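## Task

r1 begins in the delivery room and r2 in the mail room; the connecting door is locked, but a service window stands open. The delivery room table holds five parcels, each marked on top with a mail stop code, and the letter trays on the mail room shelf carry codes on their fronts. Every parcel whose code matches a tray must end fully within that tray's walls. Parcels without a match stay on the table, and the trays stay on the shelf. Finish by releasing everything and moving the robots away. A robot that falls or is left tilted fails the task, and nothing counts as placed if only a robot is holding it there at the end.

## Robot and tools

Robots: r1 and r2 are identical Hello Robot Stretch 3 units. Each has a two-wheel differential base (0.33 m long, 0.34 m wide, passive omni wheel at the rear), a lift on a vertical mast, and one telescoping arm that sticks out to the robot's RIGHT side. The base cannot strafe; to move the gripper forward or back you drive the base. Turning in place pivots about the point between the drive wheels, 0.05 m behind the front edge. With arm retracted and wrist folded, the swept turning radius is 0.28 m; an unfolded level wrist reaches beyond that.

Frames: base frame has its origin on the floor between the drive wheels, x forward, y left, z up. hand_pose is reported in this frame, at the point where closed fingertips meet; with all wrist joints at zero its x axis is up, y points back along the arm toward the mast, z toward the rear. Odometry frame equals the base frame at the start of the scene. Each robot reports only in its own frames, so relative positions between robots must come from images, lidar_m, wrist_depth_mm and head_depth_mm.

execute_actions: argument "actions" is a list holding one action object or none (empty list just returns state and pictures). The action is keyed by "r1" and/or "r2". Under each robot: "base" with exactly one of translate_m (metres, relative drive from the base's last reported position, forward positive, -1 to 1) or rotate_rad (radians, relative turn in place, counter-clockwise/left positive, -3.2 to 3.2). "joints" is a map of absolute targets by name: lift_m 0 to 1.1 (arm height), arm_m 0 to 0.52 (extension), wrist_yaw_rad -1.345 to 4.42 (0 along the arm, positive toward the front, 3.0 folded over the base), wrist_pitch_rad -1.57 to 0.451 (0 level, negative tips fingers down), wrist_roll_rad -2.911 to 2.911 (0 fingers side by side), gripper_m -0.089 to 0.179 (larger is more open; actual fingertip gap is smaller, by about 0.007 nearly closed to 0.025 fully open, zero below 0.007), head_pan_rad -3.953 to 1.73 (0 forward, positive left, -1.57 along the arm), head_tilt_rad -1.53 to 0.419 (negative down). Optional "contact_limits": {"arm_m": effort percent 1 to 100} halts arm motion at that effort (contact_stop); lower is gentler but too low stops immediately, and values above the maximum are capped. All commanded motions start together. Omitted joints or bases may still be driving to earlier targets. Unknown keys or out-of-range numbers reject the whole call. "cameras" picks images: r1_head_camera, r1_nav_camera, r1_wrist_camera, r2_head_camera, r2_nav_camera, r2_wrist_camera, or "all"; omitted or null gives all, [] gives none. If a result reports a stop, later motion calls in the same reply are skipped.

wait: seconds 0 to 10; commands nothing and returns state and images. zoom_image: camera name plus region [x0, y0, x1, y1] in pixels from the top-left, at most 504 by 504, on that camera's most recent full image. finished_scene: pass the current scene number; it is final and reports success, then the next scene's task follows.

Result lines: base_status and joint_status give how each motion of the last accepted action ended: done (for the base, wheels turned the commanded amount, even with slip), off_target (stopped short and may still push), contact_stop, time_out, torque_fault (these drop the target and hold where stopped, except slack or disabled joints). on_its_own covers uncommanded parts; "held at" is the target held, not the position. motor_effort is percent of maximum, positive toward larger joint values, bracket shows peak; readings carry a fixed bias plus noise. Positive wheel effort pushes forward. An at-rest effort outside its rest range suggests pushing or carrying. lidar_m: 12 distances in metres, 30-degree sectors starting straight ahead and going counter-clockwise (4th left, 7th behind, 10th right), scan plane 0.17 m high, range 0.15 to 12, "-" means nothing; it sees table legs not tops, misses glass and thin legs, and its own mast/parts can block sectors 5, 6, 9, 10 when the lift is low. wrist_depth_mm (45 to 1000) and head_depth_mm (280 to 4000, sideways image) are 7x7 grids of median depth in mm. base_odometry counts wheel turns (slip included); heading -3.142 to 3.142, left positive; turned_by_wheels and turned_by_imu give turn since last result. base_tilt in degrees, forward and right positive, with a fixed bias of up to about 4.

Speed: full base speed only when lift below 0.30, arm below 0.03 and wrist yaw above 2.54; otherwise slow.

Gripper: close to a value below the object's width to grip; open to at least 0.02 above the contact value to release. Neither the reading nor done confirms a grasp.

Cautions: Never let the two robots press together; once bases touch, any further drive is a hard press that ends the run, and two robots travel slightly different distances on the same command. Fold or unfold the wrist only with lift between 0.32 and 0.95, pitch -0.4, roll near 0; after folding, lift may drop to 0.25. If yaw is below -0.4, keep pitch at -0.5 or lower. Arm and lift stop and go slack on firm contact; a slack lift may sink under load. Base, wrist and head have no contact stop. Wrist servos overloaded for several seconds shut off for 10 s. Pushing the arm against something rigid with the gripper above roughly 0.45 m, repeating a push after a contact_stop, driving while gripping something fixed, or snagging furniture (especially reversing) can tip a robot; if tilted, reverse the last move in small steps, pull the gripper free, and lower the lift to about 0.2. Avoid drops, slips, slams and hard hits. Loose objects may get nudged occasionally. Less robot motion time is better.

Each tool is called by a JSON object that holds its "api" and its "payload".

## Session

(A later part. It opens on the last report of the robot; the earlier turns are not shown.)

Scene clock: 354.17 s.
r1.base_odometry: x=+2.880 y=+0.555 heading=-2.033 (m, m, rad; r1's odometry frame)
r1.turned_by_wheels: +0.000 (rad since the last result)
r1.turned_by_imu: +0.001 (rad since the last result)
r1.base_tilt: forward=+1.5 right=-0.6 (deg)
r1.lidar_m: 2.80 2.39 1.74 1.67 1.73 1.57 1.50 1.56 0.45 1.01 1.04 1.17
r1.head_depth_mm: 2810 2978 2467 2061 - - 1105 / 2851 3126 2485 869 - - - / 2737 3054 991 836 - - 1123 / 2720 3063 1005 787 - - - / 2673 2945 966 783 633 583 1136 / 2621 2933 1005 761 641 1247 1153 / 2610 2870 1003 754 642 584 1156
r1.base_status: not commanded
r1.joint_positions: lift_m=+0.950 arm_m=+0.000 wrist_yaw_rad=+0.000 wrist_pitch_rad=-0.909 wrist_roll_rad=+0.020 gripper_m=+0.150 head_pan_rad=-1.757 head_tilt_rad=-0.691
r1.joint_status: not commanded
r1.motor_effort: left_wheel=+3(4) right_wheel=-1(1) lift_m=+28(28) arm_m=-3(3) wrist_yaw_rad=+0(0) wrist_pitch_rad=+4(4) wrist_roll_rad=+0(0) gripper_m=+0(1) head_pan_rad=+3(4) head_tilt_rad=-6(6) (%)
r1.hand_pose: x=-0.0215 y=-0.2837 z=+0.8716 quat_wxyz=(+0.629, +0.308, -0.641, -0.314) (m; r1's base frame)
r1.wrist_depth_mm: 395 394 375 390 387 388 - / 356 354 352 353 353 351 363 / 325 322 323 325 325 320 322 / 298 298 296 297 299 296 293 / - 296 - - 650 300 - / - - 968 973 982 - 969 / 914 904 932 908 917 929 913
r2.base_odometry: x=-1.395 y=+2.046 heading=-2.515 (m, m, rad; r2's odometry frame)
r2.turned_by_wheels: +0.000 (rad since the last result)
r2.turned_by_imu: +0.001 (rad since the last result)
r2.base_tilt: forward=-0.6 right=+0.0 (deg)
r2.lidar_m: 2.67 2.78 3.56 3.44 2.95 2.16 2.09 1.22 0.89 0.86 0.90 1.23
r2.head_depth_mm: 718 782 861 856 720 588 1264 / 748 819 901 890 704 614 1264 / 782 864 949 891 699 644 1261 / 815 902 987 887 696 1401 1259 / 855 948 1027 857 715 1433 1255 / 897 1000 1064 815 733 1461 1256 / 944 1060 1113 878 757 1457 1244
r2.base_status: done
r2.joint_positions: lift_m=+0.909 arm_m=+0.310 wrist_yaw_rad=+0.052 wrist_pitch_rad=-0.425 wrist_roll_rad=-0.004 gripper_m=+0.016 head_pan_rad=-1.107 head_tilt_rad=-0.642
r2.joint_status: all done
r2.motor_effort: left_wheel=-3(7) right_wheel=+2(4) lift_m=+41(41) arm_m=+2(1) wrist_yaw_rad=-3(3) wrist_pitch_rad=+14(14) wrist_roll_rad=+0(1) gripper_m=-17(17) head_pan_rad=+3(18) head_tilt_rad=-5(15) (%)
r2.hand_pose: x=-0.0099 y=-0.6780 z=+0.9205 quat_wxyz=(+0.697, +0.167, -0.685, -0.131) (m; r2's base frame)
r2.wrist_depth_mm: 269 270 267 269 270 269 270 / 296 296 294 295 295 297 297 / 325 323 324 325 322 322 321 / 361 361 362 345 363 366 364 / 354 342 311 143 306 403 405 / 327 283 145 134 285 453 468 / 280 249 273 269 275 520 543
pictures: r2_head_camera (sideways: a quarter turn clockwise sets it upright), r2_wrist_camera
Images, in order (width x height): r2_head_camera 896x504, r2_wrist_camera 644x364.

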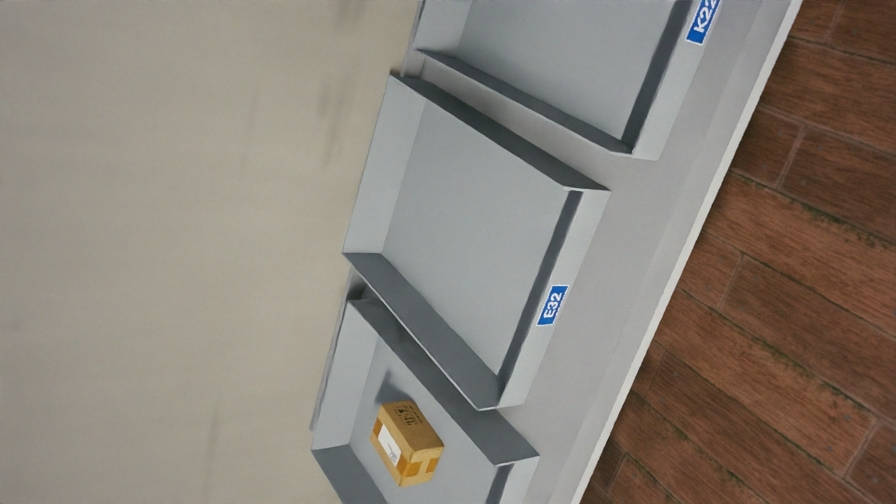

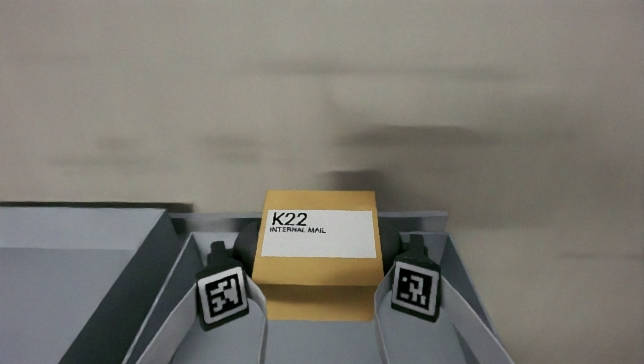

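{"api": "execute_actions", "payload": {"actions": [{"r2": {"joints": {"arm_m": 0.33, "wrist_pitch_rad": -0.7, "lift_m": 0.852, "head_pan_rad": -1.5, "head_tilt_rad": -0.65}}}], "cameras": ["r2_head_camera", "r2_wrist_camera"]}}

Scene clock: 357.27 s.
r1.base_odometry: x=+2.880 y=+0.555 heading=-2.033 (m, m, rad; r1's odometry frame)
r1.turned_by_wheels: +0.000 (rad since the last result)
r1.turned_by_imu: +0.001 (rad since the last result)
r1.base_tilt: forward=+1.5 right=-0.6 (deg)
r1.lidar_m: 2.80 2.40 1.74 1.67 1.73 1.56 1.50 1.56 0.45 1.01 1.05 1.18
r1.head_depth_mm: 2830 2950 2490 2053 - - 1109 / 2817 3162 2462 870 - - - / 2780 3094 989 842 - - 1124 / 2705 3014 1012 785 - - - / 2675 2900 966 782 635 583 1146 / 2622 2929 1002 762 641 1247 1155 / 2585 2929 999 753 640 582 1157
r1.base_status: not commanded
r1.joint_positions: lift_m=+0.950 arm_m=+0.000 wrist_yaw_rad=+0.000 wrist_pitch_rad=-0.909 wrist_roll_rad=+0.020 gripper_m=+0.150 head_pan_rad=-1.757 head_tilt_rad=-0.691
r1.joint_status: not commanded
r1.motor_effort: left_wheel=+3(4) right_wheel=-1(2) lift_m=+28(27) arm_m=-3(2) wrist_yaw_rad=+0(0) wrist_pitch_rad=+4(4) wrist_roll_rad=+0(0) gripper_m=+0(1) head_pan_rad=+4(2) head_tilt_rad=-5(6) (%)
r1.hand_pose: x=-0.0215 y=-0.2837 z=+0.8716 quat_wxyz=(+0.629, +0.308, -0.641, -0.314) (m; r1's base frame)
r1.wrist_depth_mm: 394 394 375 393 388 386 - / 356 358 356 354 350 353 366 / 324 323 324 321 323 320 323 / 296 300 299 298 297 298 295 / - 295 - - 644 300 - / 996 - 962 969 954 - 964 / 916 942 915 920 928 916 918
r2.base_odometry: x=-1.395 y=+2.046 heading=-2.515 (m, m, rad; r2's odometry frame)
r2.turned_by_wheels: +0.000 (rad since the last result)
r2.turned_by_imu: +0.000 (rad since the last result)
r2.base_tilt: forward=-0.5 right=+0.0 (deg)
r2.lidar_m: 2.67 2.78 3.56 3.44 2.95 2.16 2.09 1.22 0.90 0.86 0.90 1.23
r2.head_depth_mm: 714 787 863 - 756 640 1265 / 719 792 856 - 698 616 1263 / 726 800 880 - 716 619 1254 / 731 807 899 889 712 626 1254 / 733 813 905 860 692 629 1256 / 740 816 917 883 697 643 1246 / 747 825 924 883 708 640 1252
r2.base_status: not commanded
r2.joint_positions: lift_m=+0.853 arm_m=+0.330 wrist_yaw_rad=+0.052 wrist_pitch_rad=-0.712 wrist_roll_rad=-0.004 gripper_m=+0.016 head_pan_rad=-1.493 head_tilt_rad=-0.642
r2.joint_status: all done
r2.motor_effort: left_wheel=-3(3) right_wheel=+2(2) lift_m=+12(34) arm_m=+3(4) wrist_yaw_rad=-3(2) wrist_pitch_rad=+7(13) wrist_roll_rad=+0(1) gripper_m=-18(18) head_pan_rad=-2(22) head_tilt_rad=-5(6) (%)
r2.hand_pose: x=-0.0123 y=-0.6527 z=+0.8057 quat_wxyz=(+0.670, +0.264, -0.654, -0.229) (m; r2's base frame)
r2.wrist_depth_mm: 272 277 281 279 281 279 278 / 266 246 245 244 245 314 318 / 214 233 259 263 262 232 373 / 186 217 240 239 239 198 448 / 162 204 210 144 211 196 531 / 158 186 145 133 183 184 144 / 158 171 169 167 170 168 131
pictures: r2_head_camera (sideways: a quarter turn clockwise sets it upright), r2_wrist_camera
Images, in order (width x height): r2_head_camera 896x504, r2_wrist_camera 644x364.

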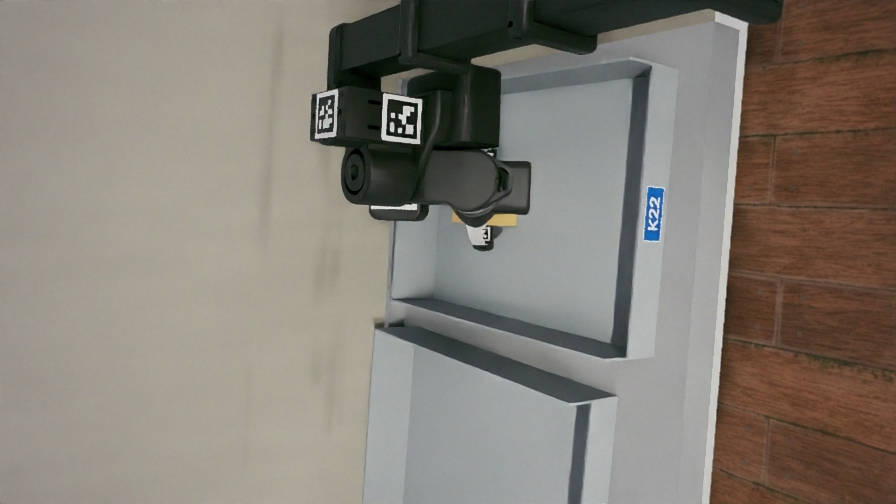

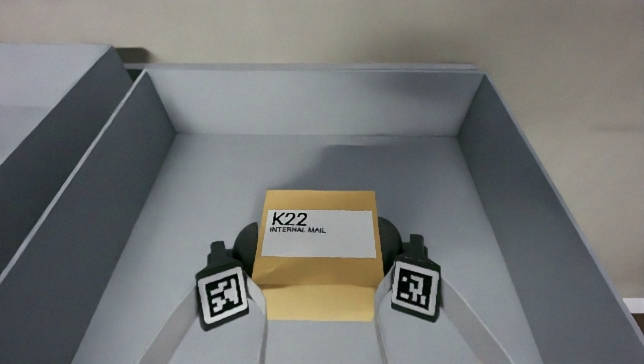

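{"api": "execute_actions", "payload": {"actions": [{"r2": {"joints": {"gripper_m": 0.12}}}], "cameras": ["r2_wrist_camera"]}}

{"api": "execute_actions", "payload": {"actions": [{"r2": {"joints": {"lift_m": 0.93, "arm_m": 0.0}}}], "cameras": ["r2_head_camera", "r2_wrist_camera", "r2_nav_camera", "r1_nav_camera"]}}

Scene clock: 360.30 s.
r1.base_odometry: x=+2.880 y=+0.555 heading=-2.033 (m, m, rad; r1's odometry frame)
r1.turned_by_wheels: +0.000 (rad since the last result)
r1.turned_by_imu: +0.001 (rad since the last result)
r1.base_tilt: forward=+1.5 right=-0.6 (deg)
r1.lidar_m: 2.80 2.39 1.74 1.67 1.73 1.57 1.50 1.56 0.45 1.01 1.04 1.17
r1.head_depth_mm: 2791 2916 2478 2059 - - 1114 / 2806 3145 2480 866 - - - / 2777 3098 995 839 - - 1115 / 2710 3029 1005 785 - - - / 2672 2992 969 783 634 583 1144 / 2655 2927 1004 763 642 1248 1155 / 2587 2906 1004 754 641 583 1155
r1.base_status: not commanded
r1.joint_positions: lift_m=+0.950 arm_m=+0.000 wrist_yaw_rad=+0.000 wrist_pitch_rad=-0.909 wrist_roll_rad=+0.020 gripper_m=+0.150 head_pan_rad=-1.757 head_tilt_rad=-0.691
r1.joint_status: not commanded
r1.motor_effort: left_wheel=+4(4) right_wheel=-2(1) lift_m=+28(28) arm_m=-3(3) wrist_yaw_rad=+0(0) wrist_pitch_rad=+4(4) wrist_roll_rad=+0(0) gripper_m=+1(0) head_pan_rad=+4(4) head_tilt_rad=-5(5) (%)
r1.hand_pose: x=-0.0215 y=-0.2837 z=+0.8716 quat_wxyz=(+0.629, +0.308, -0.641, -0.314) (m; r1's base frame)
r1.wrist_depth_mm: 393 394 372 389 390 387 - / 358 357 356 351 352 351 367 / 325 322 323 325 325 320 319 / 298 298 299 297 298 294 295 / - 293 - - 641 302 - / - - - 971 974 - 973 / 916 935 921 936 919 899 915
r2.base_odometry: x=-1.395 y=+2.046 heading=-2.515 (m, m, rad; r2's odometry frame)
r2.turned_by_wheels: +0.000 (rad since the last result)
r2.turned_by_imu: +0.000 (rad since the last result)
r2.base_tilt: forward=-0.6 right=+0.0 (deg)
r2.lidar_m: 2.67 2.77 3.57 3.41 2.94 2.17 2.09 1.22 0.89 0.86 0.90 1.23
r2.head_depth_mm: 716 789 865 - 752 640 1266 / 717 794 859 - 696 615 1264 / 727 800 877 - 712 619 1260 / 729 807 899 888 714 627 1247 / 736 814 906 860 690 628 1256 / 740 822 913 884 696 640 1246 / 747 827 924 883 708 639 1252
r2.base_status: not commanded
r2.joint_positions: lift_m=+0.853 arm_m=+0.330 wrist_yaw_rad=+0.052 wrist_pitch_rad=-0.712 wrist_roll_rad=-0.004 gripper_m=+0.120 head_pan_rad=-1.493 head_tilt_rad=-0.642
r2.joint_status: all done
r2.motor_effort: left_wheel=-4(4) right_wheel=+2(1) lift_m=+13(12) arm_m=+3(2) wrist_yaw_rad=-2(3) wrist_pitch_rad=+7(7) wrist_roll_rad=+1(0) gripper_m=+1(81) head_pan_rad=-3(2) head_tilt_rad=-5(5) (%)
r2.hand_pose: x=-0.0123 y=-0.6527 z=+0.8057 quat_wxyz=(+0.670, +0.264, -0.654, -0.229) (m; r2's base frame)
r2.wrist_depth_mm: 270 278 280 278 276 281 280 / 265 245 244 244 242 311 322 / 214 234 258 257 260 232 373 / 185 218 238 241 240 198 450 / 162 204 211 154 213 198 521 / 157 187 184 138 183 172 144 / 154 166 170 163 171 166 131
pictures: r2_wrist_camera
Images, in order (width x height): r2_wrist_camera 644x364.

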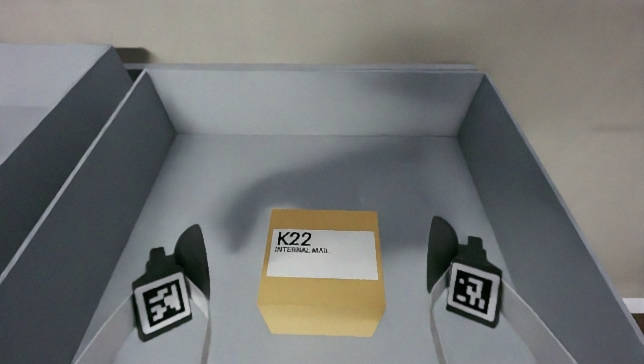

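Scene clock: 363.93 s.
r1.base_odometry: x=+2.880 y=+0.555 heading=-2.033 (m, m, rad; r1's odometry frame)
r1.turned_by_wheels: +0.000 (rad since the last result)
r1.turned_by_imu: +0.001 (rad since the last result)
r1.base_tilt: forward=+1.5 right=-0.7 (deg)
r1.lidar_m: 2.80 2.39 1.74 1.67 1.73 1.56 1.50 1.56 0.45 1.01 1.04 1.17
r1.head_depth_mm: 2804 2946 2477 2062 - - 1104 / 2778 3086 2494 874 - - - / 2750 3065 993 838 - - 1117 / 2725 3000 1004 785 - - - / 2680 3030 966 786 636 583 1152 / 2663 2945 1001 762 643 1251 1167 / 2586 2921 1000 752 640 583 1145
r1.base_status: not commanded
r1.joint_positions: lift_m=+0.950 arm_m=+0.000 wrist_yaw_rad=+0.000 wrist_pitch_rad=-0.909 wrist_roll_rad=+0.020 gripper_m=+0.150 head_pan_rad=-1.757 head_tilt_rad=-0.691
r1.joint_status: not commanded
r1.motor_effort: left_wheel=+4(3) right_wheel=-1(2) lift_m=+27(27) arm_m=-2(2) wrist_yaw_rad=+0(1) wrist_pitch_rad=+4(4) wrist_roll_rad=+0(0) gripper_m=+1(0) head_pan_rad=+3(3) head_tilt_rad=-6(6) (%)
r1.hand_pose: x=-0.0215 y=-0.2837 z=+0.8716 quat_wxyz=(+0.629, +0.308, -0.641, -0.314) (m; r1's base frame)
r1.wrist_depth_mm: 390 389 377 390 387 388 - / 354 353 357 353 348 354 370 / 326 323 325 320 320 320 323 / 301 297 300 297 295 296 295 / - 296 - - 645 303 - / 999 - 958 985 987 - 962 / 908 937 927 903 892 921 917
r2.base_odometry: x=-1.395 y=+2.046 heading=-2.515 (m, m, rad; r2's odometry frame)
r2.turned_by_wheels: +0.000 (rad since the last result)
r2.turned_by_imu: +0.000 (rad since the last result)
r2.base_tilt: forward=-0.5 right=+0.0 (deg)
r2.lidar_m: 2.67 2.77 3.57 3.44 2.95 2.17 2.09 1.22 0.89 0.86 0.90 1.23
r2.head_depth_mm: 716 789 879 989 1071 - - / 719 794 885 866 711 - - / 727 799 890 875 737 - - / 730 807 899 882 714 627 1230 / 735 812 909 860 692 628 1253 / 741 819 915 883 696 640 1259 / 747 826 926 883 707 641 1251
r2.base_status: not commanded
r2.joint_positions: lift_m=+0.929 arm_m=+0.000 wrist_yaw_rad=+0.052 wrist_pitch_rad=-0.712 wrist_roll_rad=-0.004 gripper_m=+0.120 head_pan_rad=-1.493 head_tilt_rad=-0.642
r2.joint_status: all done
r2.motor_effort: left_wheel=-4(3) right_wheel=+2(2) lift_m=+40(42) arm_m=-3(3) wrist_yaw_rad=-2(2) wrist_pitch_rad=+7(7) wrist_roll_rad=+0(1) gripper_m=+0(0) head_pan_rad=-3(3) head_tilt_rad=-5(5) (%)
r2.hand_pose: x=-0.0123 y=-0.3232 z=+0.8823 quat_wxyz=(+0.670, +0.264, -0.654, -0.229) (m; r2's base frame)
r2.wrist_depth_mm: 489 536 510 511 558 591 581 / 451 469 444 432 473 679 658 / 386 383 378 392 382 770 772 / 337 333 323 322 322 933 948 / 316 315 310 314 314 - - / - - - - - - - / 884 873 915 895 909 886 895
pictures: r1_nav_camera (sideways: a quarter turn counterclockwise sets it upright), r2_head_camera (sideways: a quarter turn clockwise sets it upright), r2_nav_camera (sideways: a quarter turn counterclockwise sets it upright), r2_wrist_camera
Images, in order (width x height): r1_nav_camera 672x504, r2_head_camera 896x504, r2_nav_camera 672x504, r2_wrist_camera 644x364.

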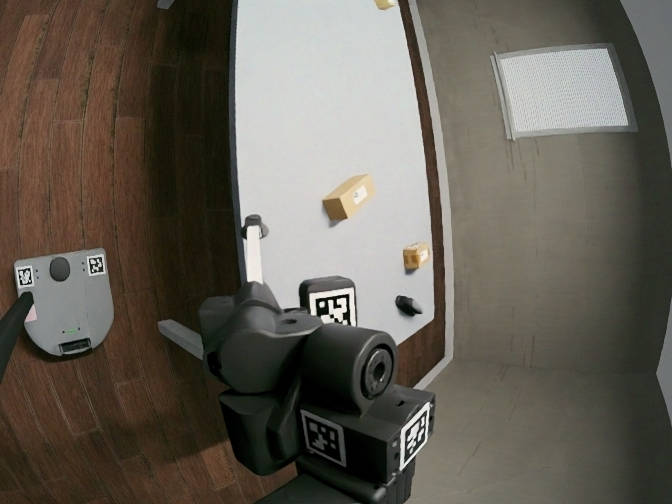

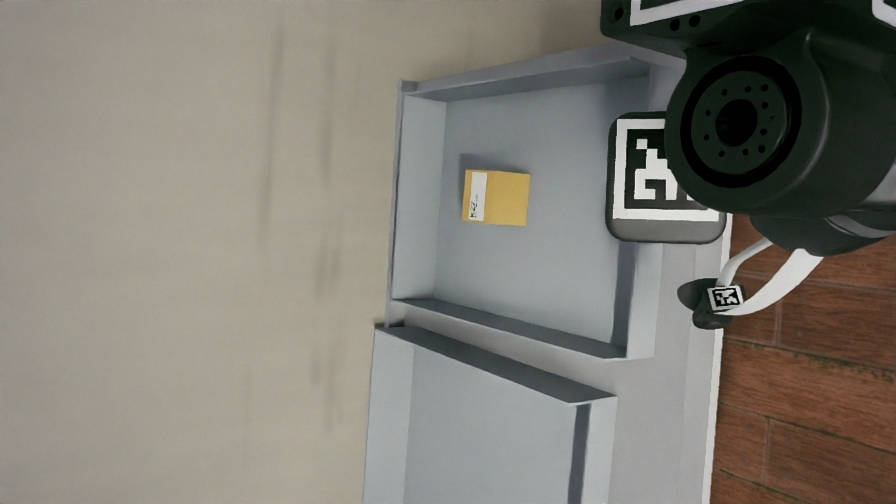

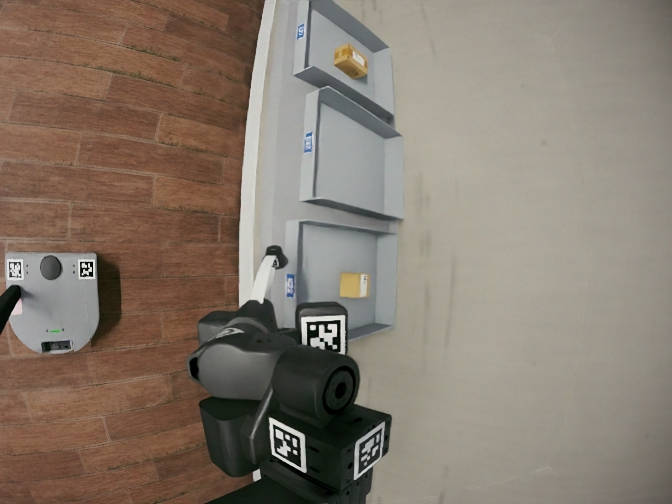

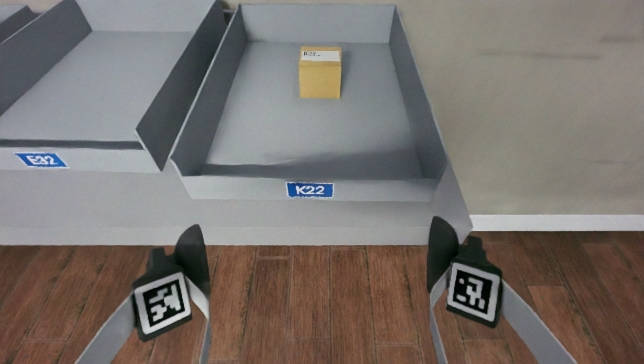

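{"api": "execute_actions", "payload": {"actions": [{"r2": {"base": {"rotate_rad": 1.0}}, "r1": {"base": {"rotate_rad": 1.0}}}], "cameras": ["r2_nav_camera", "r1_nav_camera"]}}

{"api": "finished_scene", "payload": {"scene": 1}}

Scene clock: 368.60 s.
r1.base_odometry: x=+2.880 y=+0.555 heading=-1.033 (m, m, rad; r1's odometry frame)
r1.turned_by_wheels: +1.000 (rad since the last result)
r1.turned_by_imu: +1.007 (rad since the last result)
r1.base_tilt: forward=+1.6 right=-0.6 (deg)
r1.lidar_m: 1.76 1.66 1.71 1.58 1.51 1.54 0.45 1.01 1.03 1.17 1.17 2.52
r1.head_depth_mm: 3064 3212 1015 840 - - 1110 / 3256 3429 1011 852 - - - / 3546 3427 1013 842 - - 1119 / 3267 1402 1008 784 - - - / 3038 1396 1003 835 1557 1377 1146 / 2792 2951 1004 1808 1557 1307 1157 / 2603 2874 1040 1738 1562 1331 1154
r1.base_status: done
r1.joint_positions: lift_m=+0.950 arm_m=+0.000 wrist_yaw_rad=+0.000 wrist_pitch_rad=-0.909 wrist_roll_rad=+0.020 gripper_m=+0.150 head_pan_rad=-1.757 head_tilt_rad=-0.691
r1.joint_status: not commanded
r1.motor_effort: left_wheel=-1(7) right_wheel=+1(3) lift_m=+28(28) arm_m=-3(3) wrist_yaw_rad=+0(0) wrist_pitch_rad=+5(4) wrist_roll_rad=+0(0) gripper_m=+0(0) head_pan_rad=+3(3) head_tilt_rad=-5(5) (%)
r1.hand_pose: x=-0.0215 y=-0.2837 z=+0.8716 quat_wxyz=(+0.629, +0.308, -0.641, -0.314) (m; r1's base frame)
r1.wrist_depth_mm: - - - 407 393 388 391 / - - - - 354 353 353 / - - - - 334 322 321 / - - - - - 296 296 / - - - - - 282 275 / 976 - 978 994 986 - 255 / 920 947 913 912 906 917 243
r2.base_odometry: x=-1.395 y=+2.046 heading=-1.515 (m, m, rad; r2's odometry frame)
r2.turned_by_wheels: +1.000 (rad since the last result)
r2.turned_by_imu: +1.017 (rad since the last result)
r2.base_tilt: forward=-0.6 right=+0.0 (deg)
r2.lidar_m: 3.59 3.42 3.07 2.19 2.10 1.28 0.91 0.86 0.89 1.18 2.66 2.74
r2.head_depth_mm: 1060 1122 1136 875 720 - - / 1191 1277 1327 896 774 - - / 1352 1487 1577 892 1758 - - / 1599 1752 1935 2048 1762 1427 1232 / 1902 2148 2423 2185 1755 1499 1251 / 2332 2614 2787 2158 1750 1449 1250 / 2320 2538 2714 2180 1748 1464 1255
r2.base_status: done
r2.joint_positions: lift_m=+0.929 arm_m=+0.000 wrist_yaw_rad=+0.052 wrist_pitch_rad=-0.712 wrist_roll_rad=-0.004 gripper_m=+0.120 head_pan_rad=-1.493 head_tilt_rad=-0.642
r2.joint_status: not commanded
r2.motor_effort: left_wheel=-3(12) right_wheel=+3(5) lift_m=+40(40) arm_m=-3(2) wrist_yaw_rad=-2(2) wrist_pitch_rad=+7(7) wrist_roll_rad=+0(0) gripper_m=+0(1) head_pan_rad=-3(2) head_tilt_rad=-5(5) (%)
r2.hand_pose: x=-0.0123 y=-0.3232 z=+0.8823 quat_wxyz=(+0.670, +0.264, -0.654, -0.229) (m; r2's base frame)
r2.wrist_depth_mm: - - - 565 525 493 503 / - - - 543 440 452 465 / - - - - 418 386 389 / - - - - - 343 326 / - - - - - 333 298 / - - - - - 890 282 / 893 885 881 881 931 881 769
pictures: r1_nav_camera (sideways: a quarter turn counterclockwise sets it upright), r2_nav_camera (sideways: a quarter turn counterclockwise sets it upright)
Images, in order (width x height): r1_nav_camera 672x504, r2_nav_camera 672x504.

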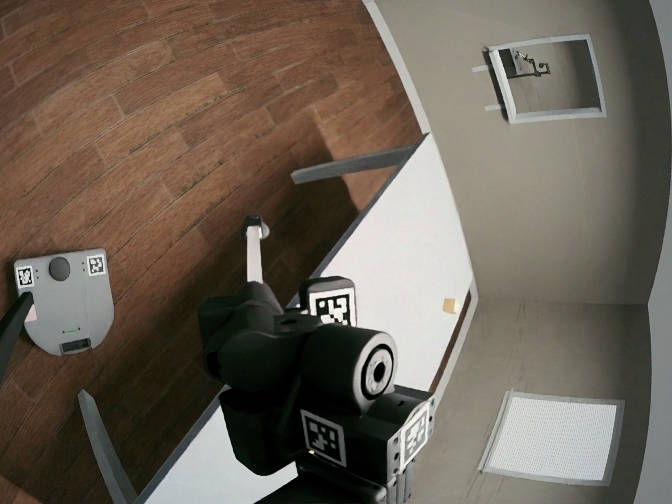

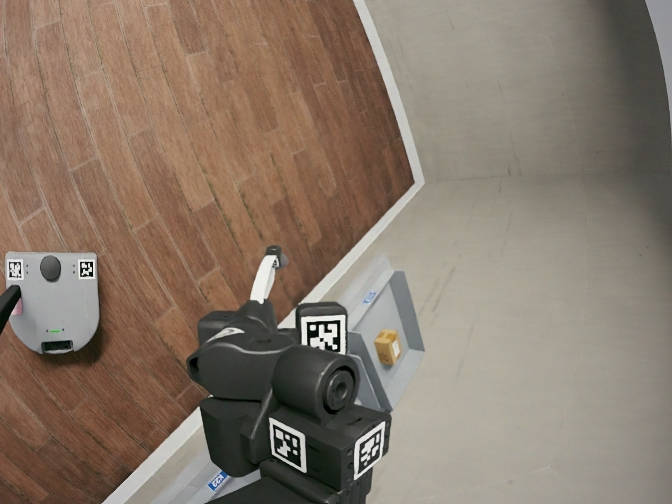

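The scene is finished: the task was done.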